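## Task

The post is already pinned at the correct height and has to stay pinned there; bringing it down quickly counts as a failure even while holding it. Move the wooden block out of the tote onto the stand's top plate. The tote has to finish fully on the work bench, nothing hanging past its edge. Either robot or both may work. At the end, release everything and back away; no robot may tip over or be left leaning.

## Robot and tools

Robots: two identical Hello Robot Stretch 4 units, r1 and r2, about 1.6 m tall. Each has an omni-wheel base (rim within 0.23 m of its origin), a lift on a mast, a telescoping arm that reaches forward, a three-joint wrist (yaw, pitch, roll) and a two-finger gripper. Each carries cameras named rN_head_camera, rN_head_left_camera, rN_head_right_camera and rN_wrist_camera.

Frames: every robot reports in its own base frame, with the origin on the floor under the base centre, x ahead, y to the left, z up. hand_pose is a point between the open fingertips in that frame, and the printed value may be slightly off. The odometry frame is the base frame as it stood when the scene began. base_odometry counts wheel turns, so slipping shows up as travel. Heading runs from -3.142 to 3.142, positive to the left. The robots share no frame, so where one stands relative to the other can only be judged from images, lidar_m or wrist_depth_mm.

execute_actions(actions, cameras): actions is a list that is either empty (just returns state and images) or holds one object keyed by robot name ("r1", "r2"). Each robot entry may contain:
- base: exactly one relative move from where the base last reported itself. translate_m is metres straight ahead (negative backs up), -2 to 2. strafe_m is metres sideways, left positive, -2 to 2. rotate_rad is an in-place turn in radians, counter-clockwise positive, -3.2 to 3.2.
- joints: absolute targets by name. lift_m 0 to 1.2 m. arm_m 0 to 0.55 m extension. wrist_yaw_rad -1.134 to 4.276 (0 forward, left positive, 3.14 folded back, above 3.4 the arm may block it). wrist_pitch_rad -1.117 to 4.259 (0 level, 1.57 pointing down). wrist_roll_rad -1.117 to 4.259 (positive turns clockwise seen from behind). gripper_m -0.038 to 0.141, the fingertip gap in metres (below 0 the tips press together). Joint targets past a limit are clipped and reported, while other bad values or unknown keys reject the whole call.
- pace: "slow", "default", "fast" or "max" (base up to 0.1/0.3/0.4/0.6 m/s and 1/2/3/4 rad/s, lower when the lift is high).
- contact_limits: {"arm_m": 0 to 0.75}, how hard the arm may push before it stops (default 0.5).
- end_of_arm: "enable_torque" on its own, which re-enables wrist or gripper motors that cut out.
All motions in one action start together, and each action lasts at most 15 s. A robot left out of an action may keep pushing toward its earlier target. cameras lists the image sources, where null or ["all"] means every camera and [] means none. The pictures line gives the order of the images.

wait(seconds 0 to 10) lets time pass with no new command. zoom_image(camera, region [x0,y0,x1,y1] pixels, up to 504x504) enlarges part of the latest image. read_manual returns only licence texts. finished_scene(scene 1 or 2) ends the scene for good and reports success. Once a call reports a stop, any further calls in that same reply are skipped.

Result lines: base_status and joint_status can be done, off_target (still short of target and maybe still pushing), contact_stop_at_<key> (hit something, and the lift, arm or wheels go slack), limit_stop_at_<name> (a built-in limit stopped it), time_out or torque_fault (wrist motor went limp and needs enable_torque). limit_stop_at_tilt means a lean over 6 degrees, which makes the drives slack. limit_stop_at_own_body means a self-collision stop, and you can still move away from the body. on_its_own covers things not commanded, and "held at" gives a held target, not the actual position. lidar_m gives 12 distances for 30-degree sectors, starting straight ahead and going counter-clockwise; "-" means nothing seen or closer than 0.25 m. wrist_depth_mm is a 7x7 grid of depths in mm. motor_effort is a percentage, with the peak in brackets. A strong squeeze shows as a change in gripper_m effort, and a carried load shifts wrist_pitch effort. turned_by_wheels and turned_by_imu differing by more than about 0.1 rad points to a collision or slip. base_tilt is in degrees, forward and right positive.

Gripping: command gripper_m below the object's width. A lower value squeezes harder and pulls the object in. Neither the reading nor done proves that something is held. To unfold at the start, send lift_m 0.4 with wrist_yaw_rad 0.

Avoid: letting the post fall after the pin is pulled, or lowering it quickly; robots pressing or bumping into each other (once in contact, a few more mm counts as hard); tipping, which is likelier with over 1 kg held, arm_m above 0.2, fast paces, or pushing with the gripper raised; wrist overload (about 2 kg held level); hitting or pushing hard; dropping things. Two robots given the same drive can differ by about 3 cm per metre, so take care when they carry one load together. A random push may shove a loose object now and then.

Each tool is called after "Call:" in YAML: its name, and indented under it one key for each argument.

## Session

Call:
execute_actions:
  actions: []
  cameras: ["r1_head_left_camera","r2_head_left_camera","r1_wrist_camera","r2_wrist_camera"]

Scene clock: 0.00 s.
r1.base_odometry: x=+0.000 y=+0.000 heading=+0.000 (m, m, rad; r1's odometry frame)
r1.turned_by_wheels: +0.000 (rad since the last result)
r1.turned_by_imu: +0.000 (rad since the last result)
r1.base_tilt: forward=-0.3 right=-0.3 (deg)
r1.lidar_m: 0.74 0.95 2.02 3.52 2.20 1.25 1.26 1.61 5.26 1.20 0.82 0.72
r1.base_status: not commanded
r1.joint_positions: lift_m=+0.242 arm_m=+0.003 wrist_yaw_rad=+3.166 wrist_pitch_rad=+0.007 wrist_roll_rad=+0.001 gripper_m=+0.057
r1.joint_status: not commanded
r1.motor_effort: lift_m=+18 arm_m=+0 wrist_yaw_rad=+0 wrist_pitch_rad=-7 wrist_roll_rad=+1 gripper_m=-3 wheel_0=+0 wheel_1=+0 wheel_2=+0 (%)
r1.hand_pose: x=-0.1171 y=+0.0803 z=+0.4178 quat_wxyz=(-0.012, -0.003, +0.001, +1.000) (m; r1's base frame)
r1.wrist_depth_mm: - 139 210 - - - - / - 111 139 - - - - / - 116 140 1499 1808 - - / 142 140 201 - - - - / 216 - - - - - - / 224 1464 199 1499 196 1537 1537 / 224 960 1025 108 1025 976 1060
r2.base_odometry: x=+0.000 y=+0.000 heading=+0.000 (m, m, rad; r2's odometry frame)
r2.turned_by_wheels: +0.000 (rad since the last result)
r2.turned_by_imu: +0.000 (rad since the last result)
r2.base_tilt: forward=+0.0 right=-0.1 (deg)
r2.lidar_m: 1.15 3.05 3.28 4.05 1.54 1.31 1.98 2.17 0.97 0.72 0.73 0.78
r2.base_status: not commanded
r2.joint_positions: lift_m=+0.256 arm_m=+0.001 wrist_yaw_rad=+3.238 wrist_pitch_rad=+0.009 wrist_roll_rad=-0.011 gripper_m=+0.057
r2.joint_status: not commanded
r2.motor_effort: lift_m=+20 arm_m=+0 wrist_yaw_rad=-1 wrist_pitch_rad=-8 wrist_roll_rad=+0 gripper_m=-3 wheel_0=-1 wheel_1=+0 wheel_2=+1 (%)
r2.hand_pose: x=-0.1233 y=+0.0592 z=+0.4318 quat_wxyz=(-0.048, -0.004, -0.006, +0.999) (m; r2's base frame)
r2.wrist_depth_mm: - 143 142 - - - - / - - 139 - - - - / - 103 138 - - - 1576 / - 115 138 - - - - / 189 - - - - - - / 207 - 213 1921 213 1661 1537 / 206 1205 1118 153 1118 1118 1255
pictures: r1_head_left_camera, r1_wrist_camera, r2_head_left_camera, r2_wrist_camera
Images, in order (width x height): r1_head_left_camera 420x672, r1_wrist_camera 616x392, r2_head_left_camera 420x672, r2_wrist_camera 616x392.

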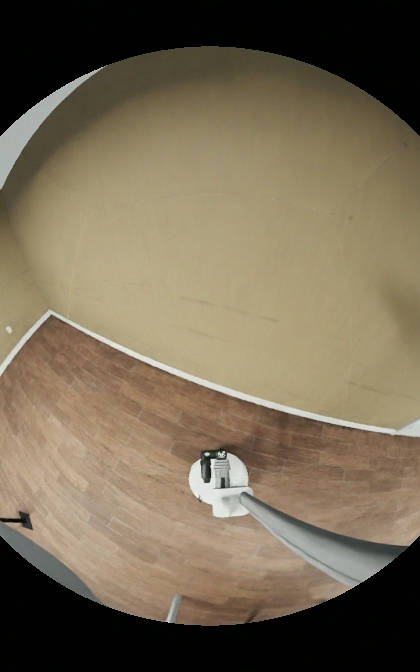

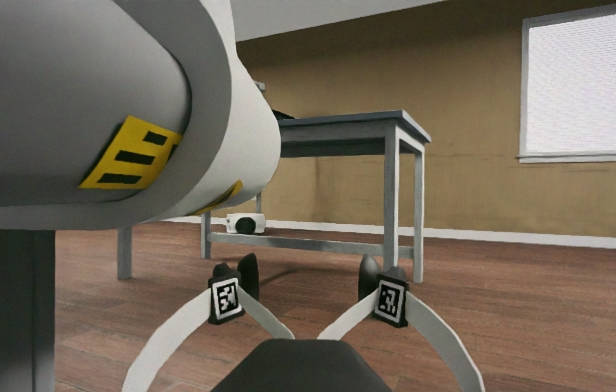

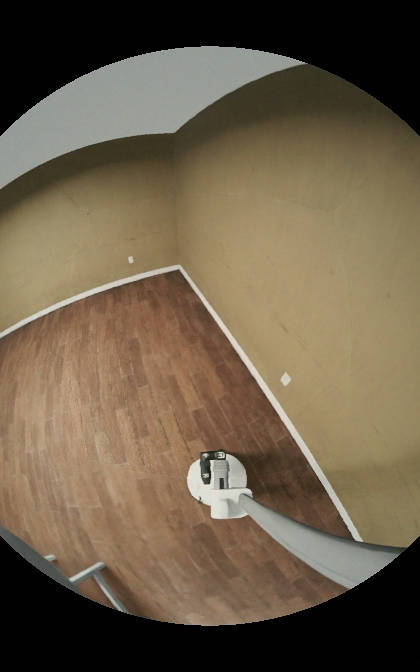

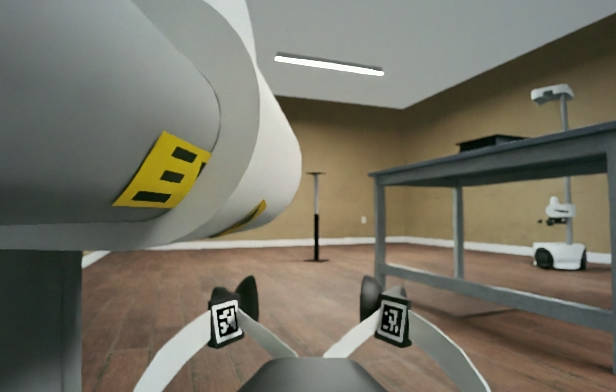

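Same layout; use r1.

Call:
execute_actions:
  actions:
    - {"r1":{"base":{"rotate_rad":2.68},"joints":{"lift_m":0.5,"wrist_yaw_rad":0}}}
  cameras: []

Call:
execute_actions:
  actions:
    - {"r1":{"base":{"strafe_m":0.9},"pace":"max","joints":{"lift_m":1.0,"wrist_pitch_rad":0.6,"gripper_m":0.12}}}
  cameras: ["r1_head_camera","r1_wrist_camera"]

Scene clock: 2.87 s.
r1.base_odometry: x=+0.000 y=+0.000 heading=+2.680 (m, m, rad; r1's odometry frame)
r1.turned_by_wheels: +2.680 (rad since the last result)
r1.turned_by_imu: +2.732 (rad since the last result)
r1.base_tilt: forward=-0.2 right=-0.3 (deg)
r1.lidar_m: 1.26 1.29 1.75 3.19 1.08 0.77 0.73 0.76 1.04 2.65 3.59 2.18
r1.base_status: done
r1.joint_positions: lift_m=+0.500 arm_m=+0.003 wrist_yaw_rad=+0.001 wrist_pitch_rad=+0.007 wrist_roll_rad=+0.001 gripper_m=+0.057
r1.joint_status: all done
r1.motor_effort: lift_m=+22(22) arm_m=+0(1) wrist_yaw_rad=-1(5) wrist_pitch_rad=-7(7) wrist_roll_rad=+0(1) gripper_m=-5(3) wheel_0=+0(7) wheel_1=+1(5) wheel_2=+1(6) (%)
r1.hand_pose: x=+0.4620 y=-0.0873 z=+0.6759 quat_wxyz=(+1.000, +0.001, +0.003, +0.000) (m; r1's base frame)
r1.wrist_depth_mm: - - - - - - - / - - - - - - - / - - - - - - - / 1255 - - - - - - / - - - - - - - / 1863 1921 198 - 195 - - / 1537 1430 1537 108 1537 1464 1618
r2.base_odometry: x=+0.000 y=+0.000 heading=+0.000 (m, m, rad; r2's odometry frame)
r2.turned_by_wheels: +0.000 (rad since the last result)
r2.turned_by_imu: +0.000 (rad since the last result)
r2.base_tilt: forward=+0.0 right=-0.1 (deg)
r2.lidar_m: 1.14 3.05 3.26 4.05 1.59 1.33 1.98 2.18 0.97 0.75 0.72 0.79
r2.base_status: not commanded
r2.joint_positions: lift_m=+0.256 arm_m=+0.001 wrist_yaw_rad=+3.238 wrist_pitch_rad=+0.009 wrist_roll_rad=-0.011 gripper_m=+0.057
r2.joint_status: not commanded
r2.motor_effort: lift_m=+19(20) arm_m=+0(0) wrist_yaw_rad=+0(1) wrist_pitch_rad=-8(8) wrist_roll_rad=+0(0) gripper_m=-4(4) wheel_0=+0(0) wheel_1=+0(0) wheel_2=+1(1) (%)
r2.hand_pose: x=-0.1233 y=+0.0592 z=+0.4318 quat_wxyz=(-0.048, -0.004, -0.006, +0.999) (m; r2's base frame)
r2.wrist_depth_mm: - 142 142 - - - - / - - 138 - - - - / - 103 138 - - - 1537 / - 114 138 - - - - / 189 - - - - - - / 208 1863 213 1921 213 1661 1537 / 206 1229 1138 153 1118 1098 1281
pictures: none
No camera images: the call's "cameras" was empty. Leave "cameras" out to get every camera's image.

Scene clock: 6.03 s.
r1.base_odometry: x=-0.401 y=-0.806 heading=+2.680 (m, m, rad; r1's odometry frame)
r1.turned_by_wheels: +0.000 (rad since the last result)
r1.turned_by_imu: +0.001 (rad since the last result)
r1.base_tilt: forward=-0.2 right=-0.2 (deg)
r1.lidar_m: 1.22 1.27 4.55 3.26 1.14 0.79 0.75 0.79 1.06 2.77 2.82 1.28
r1.base_status: done
r1.joint_positions: lift_m=+1.000 arm_m=+0.003 wrist_yaw_rad=+0.000 wrist_pitch_rad=+0.602 wrist_roll_rad=+0.001 gripper_m=+0.120
r1.joint_status: all done
r1.motor_effort: lift_m=+20(24) arm_m=-1(1) wrist_yaw_rad=+1(1) wrist_pitch_rad=-6(6) wrist_roll_rad=+1(1) gripper_m=-2(1) wheel_0=+2(12) wheel_1=+0(13) wheel_2=+1(2) (%)
r1.hand_pose: x=+0.4112 y=-0.0874 z=+1.0147 quat_wxyz=(+0.955, +0.001, +0.296, +0.000) (m; r1's base frame)
r1.wrist_depth_mm: - - - - - - - / - 1255 1205 1205 1281 1255 - / 1205 - - - - 1182 - / 1983 - 1921 1983 1983 1983 - / 1661 1618 1708 1708 1708 1661 1708 / 1430 1397 1336 1464 1366 1366 1430 / 1281 1229 1255 108 1255 1229 1255
r2.base_odometry: x=+0.000 y=+0.000 heading=+0.000 (m, m, rad; r2's odometry frame)
r2.turned_by_wheels: +0.000 (rad since the last result)
r2.turned_by_imu: +0.000 (rad since the last result)
r2.base_tilt: forward=+0.0 right=-0.1 (deg)
r2.lidar_m: 1.18 3.04 3.27 4.07 1.56 1.36 1.98 2.20 0.96 0.75 0.69 0.78
r2.base_status: not commanded
r2.joint_positions: lift_m=+0.256 arm_m=+0.001 wrist_yaw_rad=+3.238 wrist_pitch_rad=+0.009 wrist_roll_rad=-0.011 gripper_m=+0.057
r2.joint_status: not commanded
r2.motor_effort: lift_m=+20(19) arm_m=+0(0) wrist_yaw_rad=-1(1) wrist_pitch_rad=-8(7) wrist_roll_rad=+0(1) gripper_m=-2(3) wheel_0=+0(0) wheel_1=+0(0) wheel_2=+1(1) (%)
r2.hand_pose: x=-0.1233 y=+0.0592 z=+0.4318 quat_wxyz=(-0.048, -0.004, -0.006, +0.999) (m; r2's base frame)
r2.wrist_depth_mm: - 142 142 - - - - / - - 138 - - - - / - 103 138 - - - 1618 / - 114 138 - - - - / 188 - - - - - - / 207 1921 213 1921 213 1756 1576 / 206 1229 1118 154 1118 1118 1281
pictures: r1_head_camera, r1_wrist_camera
Images, in order (width x height): r1_head_camera 420x560, r1_wrist_camera 616x392.

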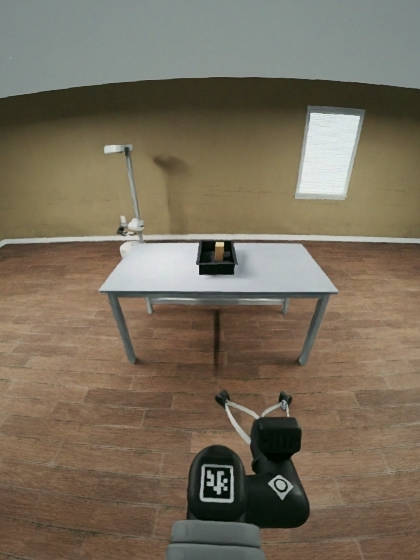

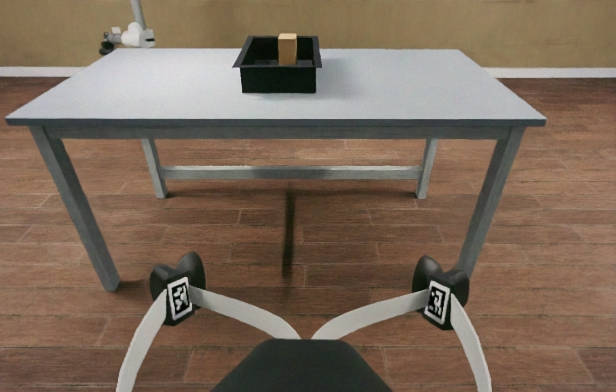

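Call:
execute_actions:
  actions:
    - {"r1":{"base":{"translate_m":0.86},"pace":"fast","joints":{"arm_m":0.2,"wrist_pitch_rad":0.8}}}
  cameras: ["r1_wrist_camera"]

Scene clock: 10.00 s.
r1.base_odometry: x=-1.171 y=-0.423 heading=+2.681 (m, m, rad; r1's odometry frame)
r1.turned_by_wheels: +0.000 (rad since the last result)
r1.turned_by_imu: +0.001 (rad since the last result)
r1.base_tilt: forward=-0.2 right=-0.2 (deg)
r1.lidar_m: 0.35 0.37 0.52 4.38 2.34 1.69 1.63 1.68 2.27 4.36 0.52 0.38
r1.base_status: done
r1.joint_positions: lift_m=+1.000 arm_m=+0.199 wrist_yaw_rad=+0.000 wrist_pitch_rad=+0.802 wrist_roll_rad=+0.001 gripper_m=+0.120
r1.joint_status: all done
r1.motor_effort: lift_m=+20(20) arm_m=+6(7) wrist_yaw_rad=+1(2) wrist_pitch_rad=-5(4) wrist_roll_rad=+2(1) gripper_m=-2(2) wheel_0=+2(4) wheel_1=+0(5) wheel_2=+2(12) (%)
r1.hand_pose: x=+0.5705 y=-0.0874 z=+0.9707 quat_wxyz=(+0.921, +0.000, +0.390, +0.000) (m; r1's base frame)
r1.wrist_depth_mm: - - - - - - - / 1863 - - - - - - / 661 609 477 609 654 647 654 / 564 496 480 554 559 564 569 / 484 466 492 480 496 492 488 / 379 421 421 387 421 430 442 / 325 312 319 108 397 389 397
r2.base_odometry: x=+0.000 y=+0.000 heading=+0.000 (m, m, rad; r2's odometry frame)
r2.turned_by_wheels: +0.000 (rad since the last result)
r2.turned_by_imu: +0.001 (rad since the last result)
r2.base_tilt: forward=+0.1 right=+0.0 (deg)
r2.lidar_m: 1.16 3.06 3.30 4.06 1.61 1.34 1.99 2.16 0.98 0.75 0.72 0.78
r2.base_status: not commanded
r2.joint_positions: lift_m=+0.256 arm_m=+0.001 wrist_yaw_rad=+3.238 wrist_pitch_rad=+0.009 wrist_roll_rad=-0.011 gripper_m=+0.057
r2.joint_status: not commanded
r2.motor_effort: lift_m=+20(19) arm_m=+0(0) wrist_yaw_rad=+0(1) wrist_pitch_rad=-7(8) wrist_roll_rad=+0(0) gripper_m=-4(4) wheel_0=+0(0) wheel_1=+0(0) wheel_2=+1(1) (%)
r2.hand_pose: x=-0.1233 y=+0.0592 z=+0.4318 quat_wxyz=(-0.048, -0.004, -0.006, +0.999) (m; r2's base frame)
r2.wrist_depth_mm: - 142 142 - - - - / - - 139 - - - - / - 103 138 - - - 1576 / - 114 138 - - - - / 189 - - - - - - / 207 1983 213 1983 213 1756 1537 / 206 1160 1118 153 1118 1078 1281
pictures: r1_wrist_camera
Images, in order (width x height): r1_wrist_camera 616x392.

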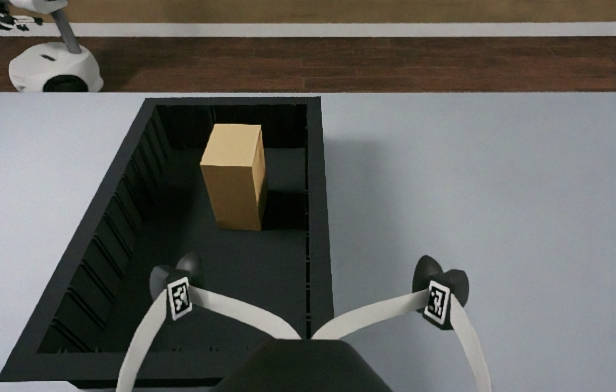

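Call:
execute_actions:
  actions:
    - {"r1":{"base":{"strafe_m":0.09},"joints":{"arm_m":0.425,"lift_m":0.95}}}
  cameras: []

Call:
execute_actions:
  actions:
    - {"r1":{"joints":{"lift_m":0.92}}}
  cameras: ["r1_wrist_camera"]

Scene clock: 12.00 s.
r1.base_odometry: x=-1.211 y=-0.504 heading=+2.681 (m, m, rad; r1's odometry frame)
r1.turned_by_wheels: +0.000 (rad since the last result)
r1.turned_by_imu: +0.000 (rad since the last result)
r1.base_tilt: forward=-0.1 right=-0.2 (deg)
r1.lidar_m: 0.33 0.37 0.51 4.30 2.35 1.71 1.63 1.69 2.29 4.46 0.53 0.37
r1.base_status: done
r1.joint_positions: lift_m=+0.950 arm_m=+0.424 wrist_yaw_rad=+0.000 wrist_pitch_rad=+0.802 wrist_roll_rad=+0.001 gripper_m=+0.120
r1.joint_status: all done
r1.motor_effort: lift_m=+14(19) arm_m=+6(7) wrist_yaw_rad=+0(1) wrist_pitch_rad=-5(6) wrist_roll_rad=+1(1) gripper_m=+1(2) wheel_0=+2(7) wheel_1=+0(9) wheel_2=+1(1) (%)
r1.hand_pose: x=+0.7955 y=-0.0874 z=+0.9213 quat_wxyz=(+0.921, +0.000, +0.390, +0.000) (m; r1's base frame)
r1.wrist_depth_mm: - - - - - - - / 1756 - - - - - - / 1756 1756 1756 1808 1808 1756 1756 / 492 473 399 397 394 496 492 / 436 366 433 289 402 436 433 / 387 293 262 255 285 379 389 / 342 276 345 108 322 334 349
r2.base_odometry: x=+0.000 y=+0.000 heading=+0.000 (m, m, rad; r2's odometry frame)
r2.turned_by_wheels: +0.000 (rad since the last result)
r2.turned_by_imu: +0.000 (rad since the last result)
r2.base_tilt: forward=+0.0 right=-0.1 (deg)
r2.lidar_m: 1.17 3.05 3.26 4.05 1.62 1.34 2.00 2.20 0.97 0.73 0.71 0.79
r2.base_status: not commanded
r2.joint_positions: lift_m=+0.256 arm_m=+0.001 wrist_yaw_rad=+3.238 wrist_pitch_rad=+0.009 wrist_roll_rad=-0.011 gripper_m=+0.057
r2.joint_status: not commanded
r2.motor_effort: lift_m=+20(19) arm_m=+0(0) wrist_yaw_rad=-1(1) wrist_pitch_rad=-7(8) wrist_roll_rad=+0(0) gripper_m=-4(5) wheel_0=+0(0) wheel_1=+0(0) wheel_2=+1(1) (%)
r2.hand_pose: x=-0.1233 y=+0.0592 z=+0.4318 quat_wxyz=(-0.048, -0.004, -0.006, +0.999) (m; r2's base frame)
r2.wrist_depth_mm: - 142 141 - - - - / - - 138 - - - - / - 103 138 - - 1921 1537 / - 114 138 - - - - / 189 - - - - - - / 206 1863 214 1983 213 1708 1499 / 206 1205 1138 153 1118 1118 1281
pictures: none
No camera images: the call's "cameras" was empty. Leave "cameras" out to get every camera's image.

Scene clock: 12.90 s.
r1.base_odometry: x=-1.211 y=-0.504 heading=+2.681 (m, m, rad; r1's odometry frame)
r1.turned_by_wheels: +0.000 (rad since the last result)
r1.turned_by_imu: +0.000 (rad since the last result)
r1.base_tilt: forward=-0.2 right=-0.2 (deg)
r1.lidar_m: 0.35 0.37 0.50 4.28 2.36 1.71 1.63 1.68 2.28 4.46 0.54 0.38
r1.base_status: not commanded
r1.joint_positions: lift_m=+0.920 arm_m=+0.424 wrist_yaw_rad=+0.000 wrist_pitch_rad=+0.802 wrist_roll_rad=+0.001 gripper_m=+0.120
r1.joint_status: all done
r1.motor_effort: lift_m=+14(14) arm_m=+6(6) wrist_yaw_rad=+1(0) wrist_pitch_rad=-5(5) wrist_roll_rad=+0(2) gripper_m=-1(1) wheel_0=+2(2) wheel_1=+0(0) wheel_2=+2(1) (%)
r1.hand_pose: x=+0.7955 y=-0.0874 z=+0.8913 quat_wxyz=(+0.921, +0.000, +0.390, +0.000) (m; r1's base frame)
r1.wrist_depth_mm: - - - - - - - / 1756 - - - - - - / 525 525 530 525 530 530 525 / 455 368 394 397 373 452 452 / 399 312 397 252 362 399 399 / 349 273 224 224 286 345 355 / 245 274 319 108 310 244 320
r2.base_odometry: x=+0.000 y=+0.000 heading=+0.000 (m, m, rad; r2's odometry frame)
r2.turned_by_wheels: +0.000 (rad since the last result)
r2.turned_by_imu: +0.000 (rad since the last result)
r2.base_tilt: forward=+0.0 right=+0.0 (deg)
r2.lidar_m: 1.19 3.07 3.28 4.04 1.61 1.36 2.02 2.15 0.96 0.73 0.73 0.80
r2.base_status: not commanded
r2.joint_positions: lift_m=+0.256 arm_m=+0.001 wrist_yaw_rad=+3.238 wrist_pitch_rad=+0.009 wrist_roll_rad=-0.011 gripper_m=+0.057
r2.joint_status: not commanded
r2.motor_effort: lift_m=+20(19) arm_m=+0(0) wrist_yaw_rad=+0(1) wrist_pitch_rad=-7(7) wrist_roll_rad=+0(0) gripper_m=-4(3) wheel_0=-1(0) wheel_1=+0(0) wheel_2=+1(1) (%)
r2.hand_pose: x=-0.1233 y=+0.0592 z=+0.4318 quat_wxyz=(-0.048, -0.004, -0.006, +0.999) (m; r2's base frame)
r2.wrist_depth_mm: - 142 142 - - - - / - - 139 - - - - / - 103 138 - - 1863 1537 / - 115 138 - - - - / 189 - - - - - - / 207 1983 212 1921 213 1708 1499 / 206 1182 1098 153 1118 1098 1255
pictures: r1_wrist_camera
Images, in order (width x height): r1_wrist_camera 616x392.

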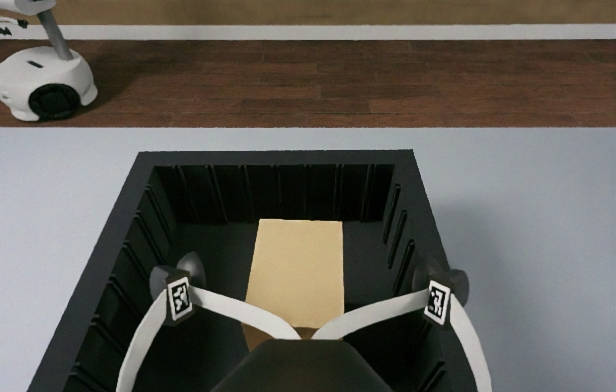

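Call:
execute_actions:
  actions:
    - {"r1":{"base":{"strafe_m":0.01},"joints":{"gripper_m":0.09,"arm_m":0.432}}}
  cameras: []

Call:
execute_actions:
  actions:
    - {"r1":{"joints":{"lift_m":0.87}}}
  cameras: []

Call:
execute_actions:
  actions:
    - {"r1":{"joints":{"gripper_m":0.01}}}
  cameras: ["r1_wrist_camera"]

Call:
execute_actions:
  actions:
    - {"r1":{"joints":{"lift_m":1.0}}}
  cameras: []

Call:
execute_actions:
  actions:
    - {"r1":{"base":{"strafe_m":-2.0},"pace":"fast","joints":{"lift_m":1.15,"arm_m":0.1}}}
  cameras: ["r1_wrist_camera","r1_head_camera"]

Scene clock: 14.53 s.
r1.base_odometry: x=-1.215 y=-0.513 heading=+2.681 (m, m, rad; r1's odometry frame)
r1.turned_by_wheels: +0.000 (rad since the last result)
r1.turned_by_imu: -0.001 (rad since the last result)
r1.base_tilt: forward=-0.2 right=-0.3 (deg)
r1.lidar_m: 0.34 0.36 0.50 4.29 2.33 1.70 1.63 1.68 2.30 4.47 0.53 0.35
r1.base_status: done
r1.joint_positions: lift_m=+0.920 arm_m=+0.431 wrist_yaw_rad=+0.000 wrist_pitch_rad=+0.802 wrist_roll_rad=+0.001 gripper_m=+0.090
r1.joint_status: all done
r1.motor_effort: lift_m=+14(14) arm_m=+6(7) wrist_yaw_rad=+1(1) wrist_pitch_rad=-5(6) wrist_roll_rad=+1(0) gripper_m=-3(1) wheel_0=+0(5) wheel_1=-1(5) wheel_2=+0(1) (%)
r1.hand_pose: x=+0.8025 y=-0.0874 z=+0.8913 quat_wxyz=(+0.921, +0.000, +0.390, +0.000) (m; r1's base frame)
r1.wrist_depth_mm: - - - - - - - / 1708 - - - - - - / 525 525 530 530 530 530 525 / 452 375 382 382 364 455 455 / 397 315 394 252 345 399 394 / 355 273 200 224 213 340 353 / 314 255 322 108 310 247 317
r2.base_odometry: x=+0.000 y=+0.000 heading=+0.000 (m, m, rad; r2's odometry frame)
r2.turned_by_wheels: +0.000 (rad since the last result)
r2.turned_by_imu: +0.000 (rad since the last result)
r2.base_tilt: forward=+0.0 right=+0.1 (deg)
r2.lidar_m: 1.18 3.06 3.28 4.05 1.56 1.35 2.01 2.16 0.94 0.74 0.71 0.76
r2.base_status: not commanded
r2.joint_positions: lift_m=+0.256 arm_m=+0.001 wrist_yaw_rad=+3.238 wrist_pitch_rad=+0.009 wrist_roll_rad=-0.011 gripper_m=+0.057
r2.joint_status: not commanded
r2.motor_effort: lift_m=+20(20) arm_m=+0(0) wrist_yaw_rad=-1(1) wrist_pitch_rad=-7(7) wrist_roll_rad=-1(1) gripper_m=-3(6) wheel_0=+0(0) wheel_1=+0(0) wheel_2=+1(1) (%)
r2.hand_pose: x=-0.1233 y=+0.0592 z=+0.4318 quat_wxyz=(-0.048, -0.004, -0.006, +0.999) (m; r2's base frame)
r2.wrist_depth_mm: - 142 142 - - - - / - - 138 - - - - / - 103 138 - - 1921 1576 / - 114 138 - - - - / 189 - - - - - - / 207 1863 213 1983 213 1756 1464 / 206 1229 1138 153 1118 1078 1255
pictures: none
No camera images: the call's "cameras" was empty. Leave "cameras" out to get every camera's image.

Scene clock: 15.63 s.
r1.base_odometry: x=-1.215 y=-0.513 heading=+2.681 (m, m, rad; r1's odometry frame)
r1.turned_by_wheels: +0.000 (rad since the last result)
r1.turned_by_imu: +0.000 (rad since the last result)
r1.base_tilt: forward=-0.2 right=-0.2 (deg)
r1.lidar_m: 0.33 0.37 0.52 4.28 2.34 1.70 1.62 1.68 2.28 4.47 0.52 0.38
r1.base_status: not commanded
r1.joint_positions: lift_m=+0.870 arm_m=+0.431 wrist_yaw_rad=+0.000 wrist_pitch_rad=+0.802 wrist_roll_rad=+0.001 gripper_m=+0.090
r1.joint_status: all done
r1.motor_effort: lift_m=+14(15) arm_m=+6(6) wrist_yaw_rad=+1(0) wrist_pitch_rad=-5(5) wrist_roll_rad=+0(0) gripper_m=-5(4) wheel_0=+0(0) wheel_1=-1(1) wheel_2=+0(0) (%)
r1.hand_pose: x=+0.8025 y=-0.0874 z=+0.8413 quat_wxyz=(+0.921, +0.000, +0.390, +0.000) (m; r1's base frame)
r1.wrist_depth_mm: - - - - - - - / 1708 - 1983 1983 1983 1983 1983 / 449 330 330 329 330 449 449 / 387 293 368 219 353 375 384 / 330 293 329 191 301 248 338 / 216 273 198 179 193 211 301 / 195 256 272 108 270 191 266
r2.base_odometry: x=+0.000 y=+0.000 heading=+0.000 (m, m, rad; r2's odometry frame)
r2.turned_by_wheels: +0.000 (rad since the last result)
r2.turned_by_imu: +0.000 (rad since the last result)
r2.base_tilt: forward=+0.0 right=+0.0 (deg)
r2.lidar_m: 1.18 3.05 3.24 4.05 1.57 1.32 2.00 2.16 1.00 0.73 0.73 0.79
r2.base_status: not commanded
r2.joint_positions: lift_m=+0.256 arm_m=+0.001 wrist_yaw_rad=+3.238 wrist_pitch_rad=+0.009 wrist_roll_rad=-0.011 gripper_m=+0.057
r2.joint_status: not commanded
r2.motor_effort: lift_m=+20(20) arm_m=+0(0) wrist_yaw_rad=+0(0) wrist_pitch_rad=-8(8) wrist_roll_rad=-1(1) gripper_m=-4(4) wheel_0=+0(0) wheel_1=+0(0) wheel_2=+1(1) (%)
r2.hand_pose: x=-0.1233 y=+0.0592 z=+0.4318 quat_wxyz=(-0.048, -0.004, -0.006, +0.999) (m; r2's base frame)
r2.wrist_depth_mm: - 143 142 - - - - / - - 138 - - - - / - 103 138 - - 1921 1576 / - 115 138 - - - - / 189 - - - - - - / 207 1863 214 1921 213 1756 1537 / 206 1205 1138 153 1118 1118 1255
pictures: none
No camera images: the call's "cameras" was empty. Leave "cameras" out to get every camera's image.

Scene clock: 17.23 s.
r1.base_odometry: x=-1.215 y=-0.513 heading=+2.681 (m, m, rad; r1's odometry frame)
r1.turned_by_wheels: +0.000 (rad since the last result)
r1.turned_by_imu: +0.000 (rad since the last result)
r1.base_tilt: forward=-0.2 right=-0.2 (deg)
r1.lidar_m: 0.33 0.36 0.50 4.27 2.34 1.70 1.63 1.69 2.27 4.46 0.54 0.38
r1.base_status: not commanded
r1.joint_positions: lift_m=+0.870 arm_m=+0.431 wrist_yaw_rad=+0.000 wrist_pitch_rad=+0.803 wrist_roll_rad=+0.001 gripper_m=+0.010
r1.joint_status: all done
r1.motor_effort: lift_m=+14(14) arm_m=+6(6) wrist_yaw_rad=+1(0) wrist_pitch_rad=-11(11) wrist_roll_rad=+2(1) gripper_m=-25(25) wheel_0=+0(0) wheel_1=-1(1) wheel_2=+0(0) (%)
r1.hand_pose: x=+0.8021 y=-0.0874 z=+0.8409 quat_wxyz=(+0.920, +0.001, +0.391, +0.000) (m; r1's base frame)
r1.wrist_depth_mm: - - - - - - - / 1708 1863 1921 - 1921 1983 1983 / 445 327 330 332 327 445 445 / 387 293 370 208 351 373 384 / 322 293 325 179 314 242 336 / 215 256 182 168 181 205 298 / 195 259 268 108 268 192 265
r2.base_odometry: x=+0.000 y=+0.000 heading=+0.000 (m, m, rad; r2's odometry frame)
r2.turned_by_wheels: +0.000 (rad since the last result)
r2.turned_by_imu: +0.000 (rad since the last result)
r2.base_tilt: forward=+0.0 right=+0.0 (deg)
r2.lidar_m: 1.13 3.04 3.27 4.08 1.58 1.32 1.98 2.15 0.98 0.74 0.72 0.78
r2.base_status: not commanded
r2.joint_positions: lift_m=+0.256 arm_m=+0.001 wrist_yaw_rad=+3.238 wrist_pitch_rad=+0.009 wrist_roll_rad=-0.011 gripper_m=+0.057
r2.joint_status: not commanded
r2.motor_effort: lift_m=+20(20) arm_m=+0(1) wrist_yaw_rad=+0(0) wrist_pitch_rad=-7(8) wrist_roll_rad=-1(1) gripper_m=-5(5) wheel_0=+0(0) wheel_1=+0(0) wheel_2=+1(1) (%)
r2.hand_pose: x=-0.1233 y=+0.0592 z=+0.4318 quat_wxyz=(-0.048, -0.004, -0.006, +0.999) (m; r2's base frame)
r2.wrist_depth_mm: - 143 142 - - - - / - - 139 - - - - / - 103 138 - - 1983 1618 / - 114 139 - - - - / 189 - - - - - - / 208 1921 213 1983 213 1708 1576 / 206 1205 1138 153 1138 1098 1255
pictures: r1_wrist_camera
Images, in order (width x height): r1_wrist_camera 616x392.

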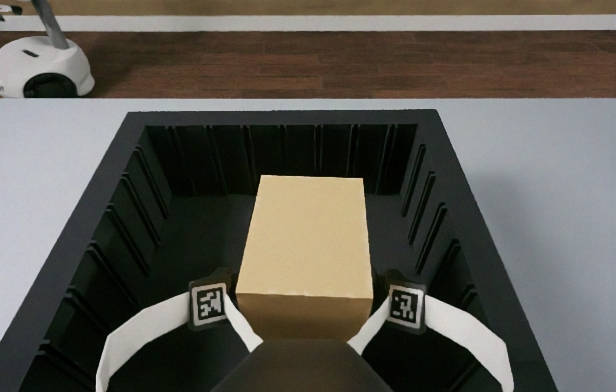

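Scene clock: 18.83 s.
r1.base_odometry: x=-1.215 y=-0.513 heading=+2.681 (m, m, rad; r1's odometry frame)
r1.turned_by_wheels: +0.000 (rad since the last result)
r1.turned_by_imu: +0.000 (rad since the last result)
r1.base_tilt: forward=-0.2 right=-0.3 (deg)
r1.lidar_m: 0.34 0.36 0.51 4.28 2.34 1.71 1.62 1.68 2.28 4.47 0.52 0.38
r1.base_status: not commanded
r1.joint_positions: lift_m=+1.000 arm_m=+0.431 wrist_yaw_rad=+0.000 wrist_pitch_rad=+0.804 wrist_roll_rad=+0.001 gripper_m=+0.010
r1.joint_status: all done
r1.motor_effort: lift_m=+23(24) arm_m=+6(6) wrist_yaw_rad=+1(0) wrist_pitch_rad=-11(11) wrist_roll_rad=+1(1) gripper_m=-23(25) wheel_0=+0(0) wheel_1=-1(1) wheel_2=+0(1) (%)
r1.hand_pose: x=+0.8020 y=-0.0874 z=+0.9701 quat_wxyz=(+0.920, +0.001, +0.391, +0.000) (m; r1's base frame)
r1.wrist_depth_mm: 1756 - - - - - - / 1808 - - - - - - / 1808 1863 1863 1863 1863 1808 1863 / 559 559 559 208 554 564 554 / 488 484 427 179 407 492 488 / 439 370 182 168 180 436 436 / 394 310 392 108 359 382 394
r2.base_odometry: x=+0.000 y=+0.000 heading=+0.000 (m, m, rad; r2's odometry frame)
r2.turned_by_wheels: +0.000 (rad since the last result)
r2.turned_by_imu: +0.000 (rad since the last result)
r2.base_tilt: forward=+0.0 right=+0.0 (deg)
r2.lidar_m: 1.17 3.06 3.26 4.04 1.62 1.35 1.99 2.17 0.96 0.73 0.70 0.78
r2.base_status: not commanded
r2.joint_positions: lift_m=+0.256 arm_m=+0.001 wrist_yaw_rad=+3.238 wrist_pitch_rad=+0.009 wrist_roll_rad=-0.011 gripper_m=+0.057
r2.joint_status: not commanded
r2.motor_effort: lift_m=+20(19) arm_m=+0(0) wrist_yaw_rad=+0(0) wrist_pitch_rad=-8(7) wrist_roll_rad=-1(0) gripper_m=-3(2) wheel_0=+0(0) wheel_1=+0(0) wheel_2=+1(1) (%)
r2.hand_pose: x=-0.1233 y=+0.0592 z=+0.4318 quat_wxyz=(-0.048, -0.004, -0.006, +0.999) (m; r2's base frame)
r2.wrist_depth_mm: - 142 142 - - - - / - - 139 - - - - / - 103 138 - - 1863 1537 / - 114 138 - - - - / 188 - - - - - - / 207 1921 214 1983 213 1756 1537 / 206 1182 1138 153 1098 1118 1255
pictures: none
No camera images: the call's "cameras" was empty. Leave "cameras" out to get every camera's image.

Scene clock: 25.70 s.
r1.base_odometry: x=-0.326 y=+1.279 heading=+2.681 (m, m, rad; r1's odometry frame)
r1.turned_by_wheels: +0.000 (rad since the last result)
r1.turned_by_imu: -0.006 (rad since the last result)
r1.base_tilt: forward=-0.2 right=-0.3 (deg)
r1.lidar_m: 0.43 3.26 1.25 1.45 2.32 1.67 1.58 1.64 2.21 2.44 2.51 0.89
r1.base_status: done
r1.joint_positions: lift_m=+1.150 arm_m=+0.101 wrist_yaw_rad=+0.000 wrist_pitch_rad=+0.804 wrist_roll_rad=+0.001 gripper_m=+0.010
r1.joint_status: all done
r1.motor_effort: lift_m=+22(25) arm_m=-6(6) wrist_yaw_rad=+1(0) wrist_pitch_rad=-11(13) wrist_roll_rad=+1(1) gripper_m=-23(22) wheel_0=-2(8) wheel_1=+0(8) wheel_2=+0(1) (%)
r1.hand_pose: x=+0.4722 y=-0.0875 z=+1.1202 quat_wxyz=(+0.920, +0.001, +0.391, +0.000) (m; r1's base frame)
r1.wrist_depth_mm: - - - - - - - / - - - - - - - / - - - - - 668 - / 1808 1863 1808 208 1708 1808 1808 / 1537 1576 1537 179 1537 1576 1576 / 1397 1397 182 168 181 1397 1397 / 1281 1255 1281 108 1255 1205 1281
r2.base_odometry: x=+0.000 y=+0.000 heading=+0.000 (m, m, rad; r2's odometry frame)
r2.turned_by_wheels: +0.000 (rad since the last result)
r2.turned_by_imu: +0.001 (rad since the last result)
r2.base_tilt: forward=+0.1 right=+0.0 (deg)
r2.lidar_m: 1.20 3.03 3.27 4.07 1.57 1.34 1.99 2.13 0.95 0.74 0.69 0.81
r2.base_status: not commanded
r2.joint_positions: lift_m=+0.256 arm_m=+0.001 wrist_yaw_rad=+3.238 wrist_pitch_rad=+0.009 wrist_roll_rad=-0.011 gripper_m=+0.057
r2.joint_status: not commanded
r2.motor_effort: lift_m=+19(20) arm_m=+0(0) wrist_yaw_rad=-1(1) wrist_pitch_rad=-8(8) wrist_roll_rad=+0(1) gripper_m=-4(2) wheel_0=+0(0) wheel_1=+0(0) wheel_2=+1(1) (%)
r2.hand_pose: x=-0.1233 y=+0.0592 z=+0.4318 quat_wxyz=(-0.048, -0.004, -0.006, +0.999) (m; r2's base frame)
r2.wrist_depth_mm: - 142 142 - - - - / - - 139 - - - - / - 103 138 - - - 1537 / - 115 138 - - - - / 189 - - - - - - / 208 1983 213 1983 213 1708 1464 / 205 1205 1098 153 1138 1098 1229
pictures: r1_head_camera, r1_wrist_camera
Images, in order (width x height): r1_head_camera 420x560, r1_wrist_camera 616x392.

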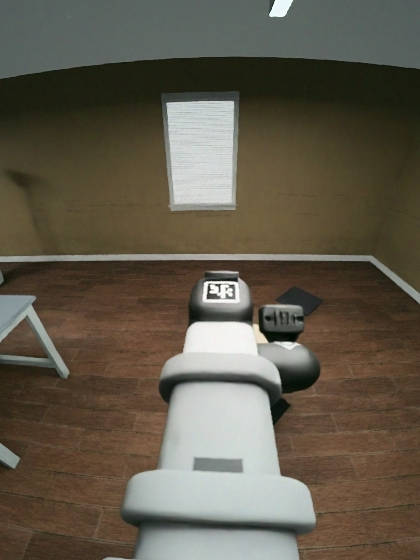

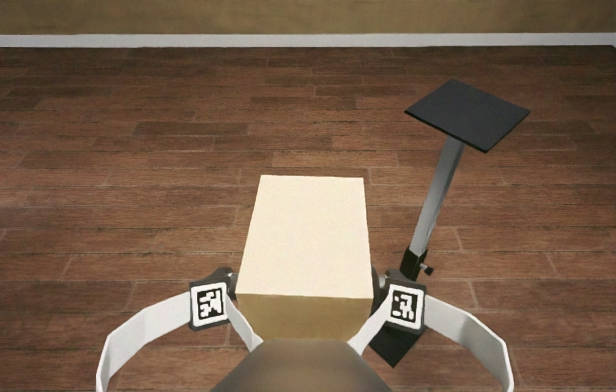

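Call:
execute_actions:
  actions:
    - {"r1":{"base":{"strafe_m":-0.285},"joints":{"arm_m":0.3}}}
  cameras: ["r1_wrist_camera"]

Call:
execute_actions:
  actions:
    - {"r1":{"base":{"translate_m":0.15},"joints":{"arm_m":0.41,"lift_m":1.09}}}
  cameras: ["r1_wrist_camera","r1_head_right_camera"]

Scene clock: 28.17 s.
r1.base_odometry: x=-0.200 y=+1.534 heading=+2.680 (m, m, rad; r1's odometry frame)
r1.turned_by_wheels: +0.000 (rad since the last result)
r1.turned_by_imu: -0.001 (rad since the last result)
r1.base_tilt: forward=-0.2 right=-0.3 (deg)
r1.lidar_m: 0.61 3.25 1.51 1.55 2.31 1.64 1.57 1.64 2.21 2.15 2.21 2.99
r1.base_status: done
r1.joint_positions: lift_m=+1.150 arm_m=+0.299 wrist_yaw_rad=+0.000 wrist_pitch_rad=+0.803 wrist_roll_rad=+0.001 gripper_m=+0.010
r1.joint_status: all done
r1.motor_effort: lift_m=+22(22) arm_m=+6(8) wrist_yaw_rad=+1(1) wrist_pitch_rad=-11(12) wrist_roll_rad=+2(1) gripper_m=-24(24) wheel_0=-2(8) wheel_1=+0(8) wheel_2=+0(5) (%)
r1.hand_pose: x=+0.6701 y=-0.0874 z=+1.1202 quat_wxyz=(+0.920, +0.000, +0.391, +0.000) (m; r1's base frame)
r1.wrist_depth_mm: - - - - - - - / - - - - - - - / - - - - - - - / 1808 1808 1708 208 1808 1808 1808 / 1576 1537 1537 179 1537 1537 1576 / 1397 1397 181 168 181 1397 1397 / 1255 1255 1255 108 1281 1229 1281
r2.base_odometry: x=+0.000 y=+0.000 heading=+0.000 (m, m, rad; r2's odometry frame)
r2.turned_by_wheels: +0.000 (rad since the last result)
r2.turned_by_imu: +0.000 (rad since the last result)
r2.base_tilt: forward=+0.0 right=+0.0 (deg)
r2.lidar_m: 1.14 3.06 3.27 4.03 1.60 1.34 2.04 2.16 0.96 0.74 0.71 0.78
r2.base_status: not commanded
r2.joint_positions: lift_m=+0.256 arm_m=+0.001 wrist_yaw_rad=+3.238 wrist_pitch_rad=+0.009 wrist_roll_rad=-0.011 gripper_m=+0.057
r2.joint_status: not commanded
r2.motor_effort: lift_m=+19(20) arm_m=+0(0) wrist_yaw_rad=-1(1) wrist_pitch_rad=-7(7) wrist_roll_rad=+0(1) gripper_m=-4(1) wheel_0=+0(0) wheel_1=+0(0) wheel_2=+1(1) (%)
r2.hand_pose: x=-0.1233 y=+0.0592 z=+0.4318 quat_wxyz=(-0.048, -0.004, -0.006, +0.999) (m; r2's base frame)
r2.wrist_depth_mm: - 142 142 - - - - / - - 139 - - - - / - 103 138 - - - 1537 / - 114 138 - - - - / 189 - - - - - - / 207 1983 213 1921 213 1661 1576 / 205 1182 1138 153 1138 1118 1229
pictures: r1_wrist_camera
Images, in order (width x height): r1_wrist_camera 616x392.

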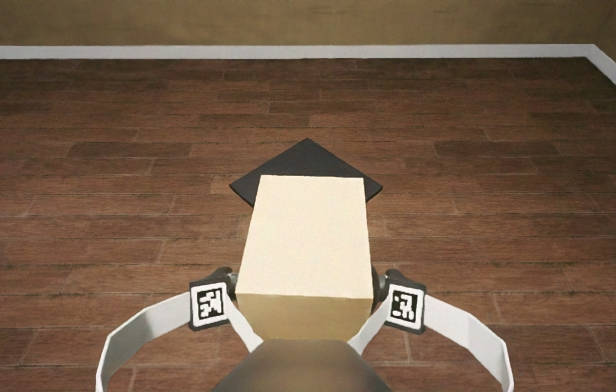

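Scene clock: 30.00 s.
r1.base_odometry: x=-0.334 y=+1.601 heading=+2.680 (m, m, rad; r1's odometry frame)
r1.turned_by_wheels: +0.000 (rad since the last result)
r1.turned_by_imu: +0.000 (rad since the last result)
r1.base_tilt: forward=-0.1 right=-0.2 (deg)
r1.lidar_m: 0.68 3.09 1.52 1.48 2.53 1.82 1.73 1.80 2.26 2.15 2.23 3.00
r1.base_status: done
r1.joint_positions: lift_m=+1.090 arm_m=+0.409 wrist_yaw_rad=+0.000 wrist_pitch_rad=+0.804 wrist_roll_rad=+0.001 gripper_m=+0.010
r1.joint_status: all done
r1.motor_effort: lift_m=+15(20) arm_m=+6(7) wrist_yaw_rad=+0(1) wrist_pitch_rad=-11(12) wrist_roll_rad=+0(0) gripper_m=-21(22) wheel_0=+2(6) wheel_1=+0(4) wheel_2=+0(8) (%)
r1.hand_pose: x=+0.7801 y=-0.0874 z=+1.0608 quat_wxyz=(+0.920, +0.001, +0.391, +0.000) (m; r1's base frame)
r1.wrist_depth_mm: - - - - - - - / - - - - - - - / - - - - - - - / 1756 1708 1708 207 1661 1708 1708 / 1499 1537 1464 179 1499 1499 1499 / 1336 1336 182 168 180 1336 1336 / 1229 1182 319 108 324 1160 1205
r2.base_odometry: x=+0.000 y=+0.000 heading=+0.000 (m, m, rad; r2's odometry frame)
r2.turned_by_wheels: +0.000 (rad since the last result)
r2.turned_by_imu: +0.000 (rad since the last result)
r2.base_tilt: forward=-0.1 right=+0.0 (deg)
r2.lidar_m: 1.17 3.06 3.28 4.06 1.53 1.32 1.99 2.17 0.97 0.70 0.71 0.78
r2.base_status: not commanded
r2.joint_positions: lift_m=+0.256 arm_m=+0.001 wrist_yaw_rad=+3.238 wrist_pitch_rad=+0.009 wrist_roll_rad=-0.011 gripper_m=+0.057
r2.joint_status: not commanded
r2.motor_effort: lift_m=+20(20) arm_m=+0(0) wrist_yaw_rad=+0(0) wrist_pitch_rad=-7(9) wrist_roll_rad=+0(0) gripper_m=-4(2) wheel_0=+0(0) wheel_1=+0(0) wheel_2=+1(1) (%)
r2.hand_pose: x=-0.1233 y=+0.0592 z=+0.4318 quat_wxyz=(-0.048, -0.004, -0.006, +0.999) (m; r2's base frame)
r2.wrist_depth_mm: - 142 142 - - - - / - - 139 - - - - / - 103 138 - - - 1576 / - 115 138 - - - - / 189 - - - - - - / 208 1983 213 1921 213 1708 1537 / 206 1205 1118 153 1118 1098 1281
pictures: r1_head_right_camera, r1_wrist_camera
Images, in order (width x height): r1_head_right_camera 420x672, r1_wrist_camera 616x392.

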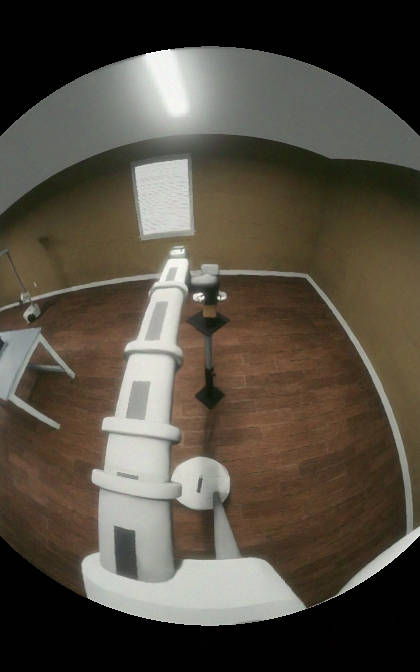

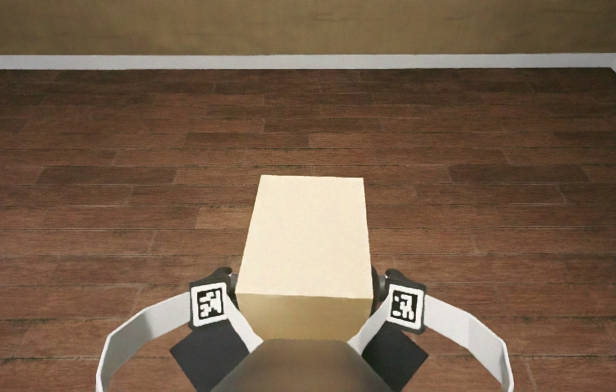

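Call:
execute_actions:
  actions:
    - {"r1":{"joints":{"lift_m":1.038},"pace":"slow"}}
  cameras: []

Call:
execute_actions:
  actions:
    - {"r1":{"joints":{"gripper_m":0.1}}}
  cameras: []

Call:
execute_actions:
  actions:
    - {"r1":{"joints":{"arm_m":0.02},"pace":"fast"}}
  cameras: ["r1_wrist_camera","r1_head_left_camera"]

Scene clock: 31.53 s.
r1.base_odometry: x=-0.334 y=+1.601 heading=+2.680 (m, m, rad; r1's odometry frame)
r1.turned_by_wheels: +0.000 (rad since the last result)
r1.turned_by_imu: +0.000 (rad since the last result)
r1.base_tilt: forward=-0.2 right=-0.2 (deg)
r1.lidar_m: 0.65 3.09 1.52 1.49 2.52 1.81 1.73 1.79 2.26 2.15 2.24 2.97
r1.base_status: not commanded
r1.joint_positions: lift_m=+1.038 arm_m=+0.409 wrist_yaw_rad=+0.000 wrist_pitch_rad=+0.804 wrist_roll_rad=+0.001 gripper_m=+0.010
r1.joint_status: all done
r1.motor_effort: lift_m=+14(14) arm_m=+6(6) wrist_yaw_rad=+1(1) wrist_pitch_rad=-11(11) wrist_roll_rad=+1(2) gripper_m=-24(24) wheel_0=+2(2) wheel_1=+0(0) wheel_2=+0(0) (%)
r1.hand_pose: x=+0.7801 y=-0.0874 z=+1.0088 quat_wxyz=(+0.920, +0.001, +0.391, +0.000) (m; r1's base frame)
r1.wrist_depth_mm: - - - - - - - / - - - - - - - / 1921 1863 1921 1863 1921 1863 1921 / 1618 1661 1618 208 1618 1618 1661 / 1464 1430 1397 179 1430 1464 1430 / 1308 1308 182 168 180 1281 1281 / 1160 1138 270 108 272 1118 1160
r2.base_odometry: x=+0.000 y=+0.000 heading=+0.000 (m, m, rad; r2's odometry frame)
r2.turned_by_wheels: +0.000 (rad since the last result)
r2.turned_by_imu: +0.000 (rad since the last result)
r2.base_tilt: forward=-0.1 right=+0.1 (deg)
r2.lidar_m: 1.17 3.04 3.28 4.04 1.59 1.35 2.00 2.15 1.00 0.72 0.72 0.75
r2.base_status: not commanded
r2.joint_positions: lift_m=+0.256 arm_m=+0.001 wrist_yaw_rad=+3.238 wrist_pitch_rad=+0.009 wrist_roll_rad=-0.011 gripper_m=+0.057
r2.joint_status: not commanded
r2.motor_effort: lift_m=+20(20) arm_m=+0(0) wrist_yaw_rad=-1(0) wrist_pitch_rad=-8(9) wrist_roll_rad=-1(0) gripper_m=-3(6) wheel_0=+0(0) wheel_1=+0(0) wheel_2=+1(1) (%)
r2.hand_pose: x=-0.1233 y=+0.0592 z=+0.4318 quat_wxyz=(-0.048, -0.004, -0.006, +0.999) (m; r2's base frame)
r2.wrist_depth_mm: - 142 141 - - - - / - - 139 - - - - / - 103 138 - - - 1537 / - 115 138 - - - - / 189 - - - - - - / 207 1921 213 1983 213 1708 1618 / 206 1205 1138 153 1098 1098 1255
pictures: none
No camera images: the call's "cameras" was empty. Leave "cameras" out to get every camera's image.

Scene clock: 33.23 s.
r1.base_odometry: x=-0.334 y=+1.601 heading=+2.680 (m, m, rad; r1's odometry frame)
r1.turned_by_wheels: +0.000 (rad since the last result)
r1.turned_by_imu: +0.000 (rad since the last result)
r1.base_tilt: forward=-0.2 right=-0.2 (deg)
r1.lidar_m: 0.67 3.07 1.53 1.48 2.54 1.80 1.72 1.78 2.24 2.15 2.23 2.98
r1.base_status: not commanded
r1.joint_positions: lift_m=+1.038 arm_m=+0.409 wrist_yaw_rad=+0.000 wrist_pitch_rad=+0.802 wrist_roll_rad=+0.001 gripper_m=+0.100
r1.joint_status: all done
r1.motor_effort: lift_m=+14(14) arm_m=+6(6) wrist_yaw_rad=+0(0) wrist_pitch_rad=-6(11) wrist_roll_rad=+1(1) gripper_m=-2(23) wheel_0=+2(2) wheel_1=+0(0) wheel_2=+0(0) (%)
r1.hand_pose: x=+0.7804 y=-0.0874 z=+1.0091 quat_wxyz=(+0.921, +0.001, +0.390, +0.000) (m; r1's base frame)
r1.wrist_depth_mm: - - - - - - - / - - - - - - - / 1863 1921 1921 1921 1921 1921 1921 / 1661 1618 1618 217 1661 1661 1661 / 1430 1430 1430 191 1464 1464 1430 / 1281 1281 196 177 195 1281 1308 / 1160 1138 273 108 274 1118 1160
r2.base_odometry: x=+0.000 y=+0.000 heading=+0.000 (m, m, rad; r2's odometry frame)
r2.turned_by_wheels: +0.000 (rad since the last result)
r2.turned_by_imu: +0.000 (rad since the last result)
r2.base_tilt: forward=+0.0 right=+0.0 (deg)
r2.lidar_m: 1.18 3.04 3.27 4.08 1.60 1.35 1.99 2.15 0.95 0.75 0.72 0.77
r2.base_status: not commanded
r2.joint_positions: lift_m=+0.256 arm_m=+0.001 wrist_yaw_rad=+3.238 wrist_pitch_rad=+0.009 wrist_roll_rad=-0.011 gripper_m=+0.057
r2.joint_status: not commanded
r2.motor_effort: lift_m=+20(19) arm_m=+0(0) wrist_yaw_rad=-1(1) wrist_pitch_rad=-8(7) wrist_roll_rad=+0(0) gripper_m=-5(5) wheel_0=+0(0) wheel_1=+0(0) wheel_2=+1(1) (%)
r2.hand_pose: x=-0.1233 y=+0.0592 z=+0.4318 quat_wxyz=(-0.048, -0.004, -0.006, +0.999) (m; r2's base frame)
r2.wrist_depth_mm: - 142 142 - - - - / - - 139 - - - - / - 103 138 - - - 1576 / - 115 138 - - - - / 189 - - - - - - / 207 1921 213 1921 213 1756 1537 / 207 1205 1098 153 1138 1138 1281
pictures: none
No camera images: the call's "cameras" was empty. Leave "cameras" out to get every camera's image.

Scene clock: 35.13 s.
r1.base_odometry: x=-0.334 y=+1.601 heading=+2.680 (m, m, rad; r1's odometry frame)
r1.turned_by_wheels: +0.000 (rad since the last result)
r1.turned_by_imu: +0.000 (rad since the last result)
r1.base_tilt: forward=-0.2 right=-0.2 (deg)
r1.lidar_m: 0.70 3.09 1.53 1.48 2.53 1.81 1.71 1.77 2.26 2.15 2.21 3.02
r1.base_status: not commanded
r1.joint_positions: lift_m=+1.038 arm_m=+0.021 wrist_yaw_rad=+0.000 wrist_pitch_rad=+0.802 wrist_roll_rad=+0.001 gripper_m=+0.100
r1.joint_status: all done
r1.motor_effort: lift_m=+14(14) arm_m=-7(7) wrist_yaw_rad=+1(0) wrist_pitch_rad=-6(7) wrist_roll_rad=+1(1) gripper_m=-1(4) wheel_0=+2(2) wheel_1=-1(0) wheel_2=+0(0) (%)
r1.hand_pose: x=+0.3926 y=-0.0875 z=+1.0092 quat_wxyz=(+0.921, +0.001, +0.390, +0.000) (m; r1's base frame)
r1.wrist_depth_mm: - - - 488 - - - / - - - 517 - - - / 1983 1863 1921 1863 1863 1983 1863 / 1661 1618 1661 1618 1661 1708 1618 / 1464 1430 1464 1397 1464 1430 1499 / 1281 1281 217 1281 216 1281 1281 / 1160 1138 1160 108 1182 1138 1182
r2.base_odometry: x=+0.000 y=+0.000 heading=+0.000 (m, m, rad; r2's odometry frame)
r2.turned_by_wheels: +0.000 (rad since the last result)
r2.turned_by_imu: +0.000 (rad since the last result)
r2.base_tilt: forward=+0.0 right=+0.0 (deg)
r2.lidar_m: 1.18 3.05 3.28 4.07 1.58 1.34 2.02 2.16 0.97 0.73 0.71 0.79
r2.base_status: not commanded
r2.joint_positions: lift_m=+0.256 arm_m=+0.001 wrist_yaw_rad=+3.238 wrist_pitch_rad=+0.009 wrist_roll_rad=-0.011 gripper_m=+0.057
r2.joint_status: not commanded
r2.motor_effort: lift_m=+19(19) arm_m=+0(0) wrist_yaw_rad=-1(1) wrist_pitch_rad=-8(8) wrist_roll_rad=+0(0) gripper_m=-3(5) wheel_0=+0(0) wheel_1=+0(0) wheel_2=+1(1) (%)
r2.hand_pose: x=-0.1233 y=+0.0592 z=+0.4318 quat_wxyz=(-0.048, -0.004, -0.006, +0.999) (m; r2's base frame)
r2.wrist_depth_mm: - 143 142 - - - - / - - 139 - - - - / - 103 138 - - - 1576 / - 115 138 - - - - / 189 - - - - - - / 206 1921 213 1983 213 1661 1576 / 206 1182 1098 153 1118 1138 1255
pictures: r1_head_left_camera, r1_wrist_camera
Images, in order (width x height): r1_head_left_camera 420x672, r1_wrist_camera 616x392.

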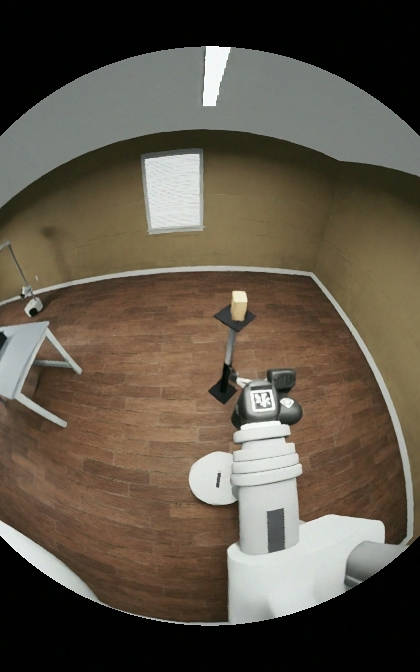

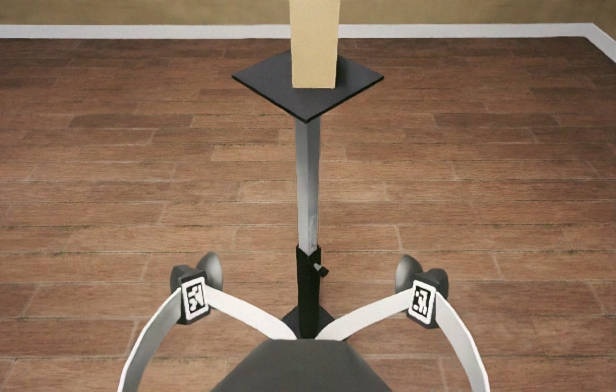

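Call:
finished_scene:
  scene: 2

The scene is finished: the task was done.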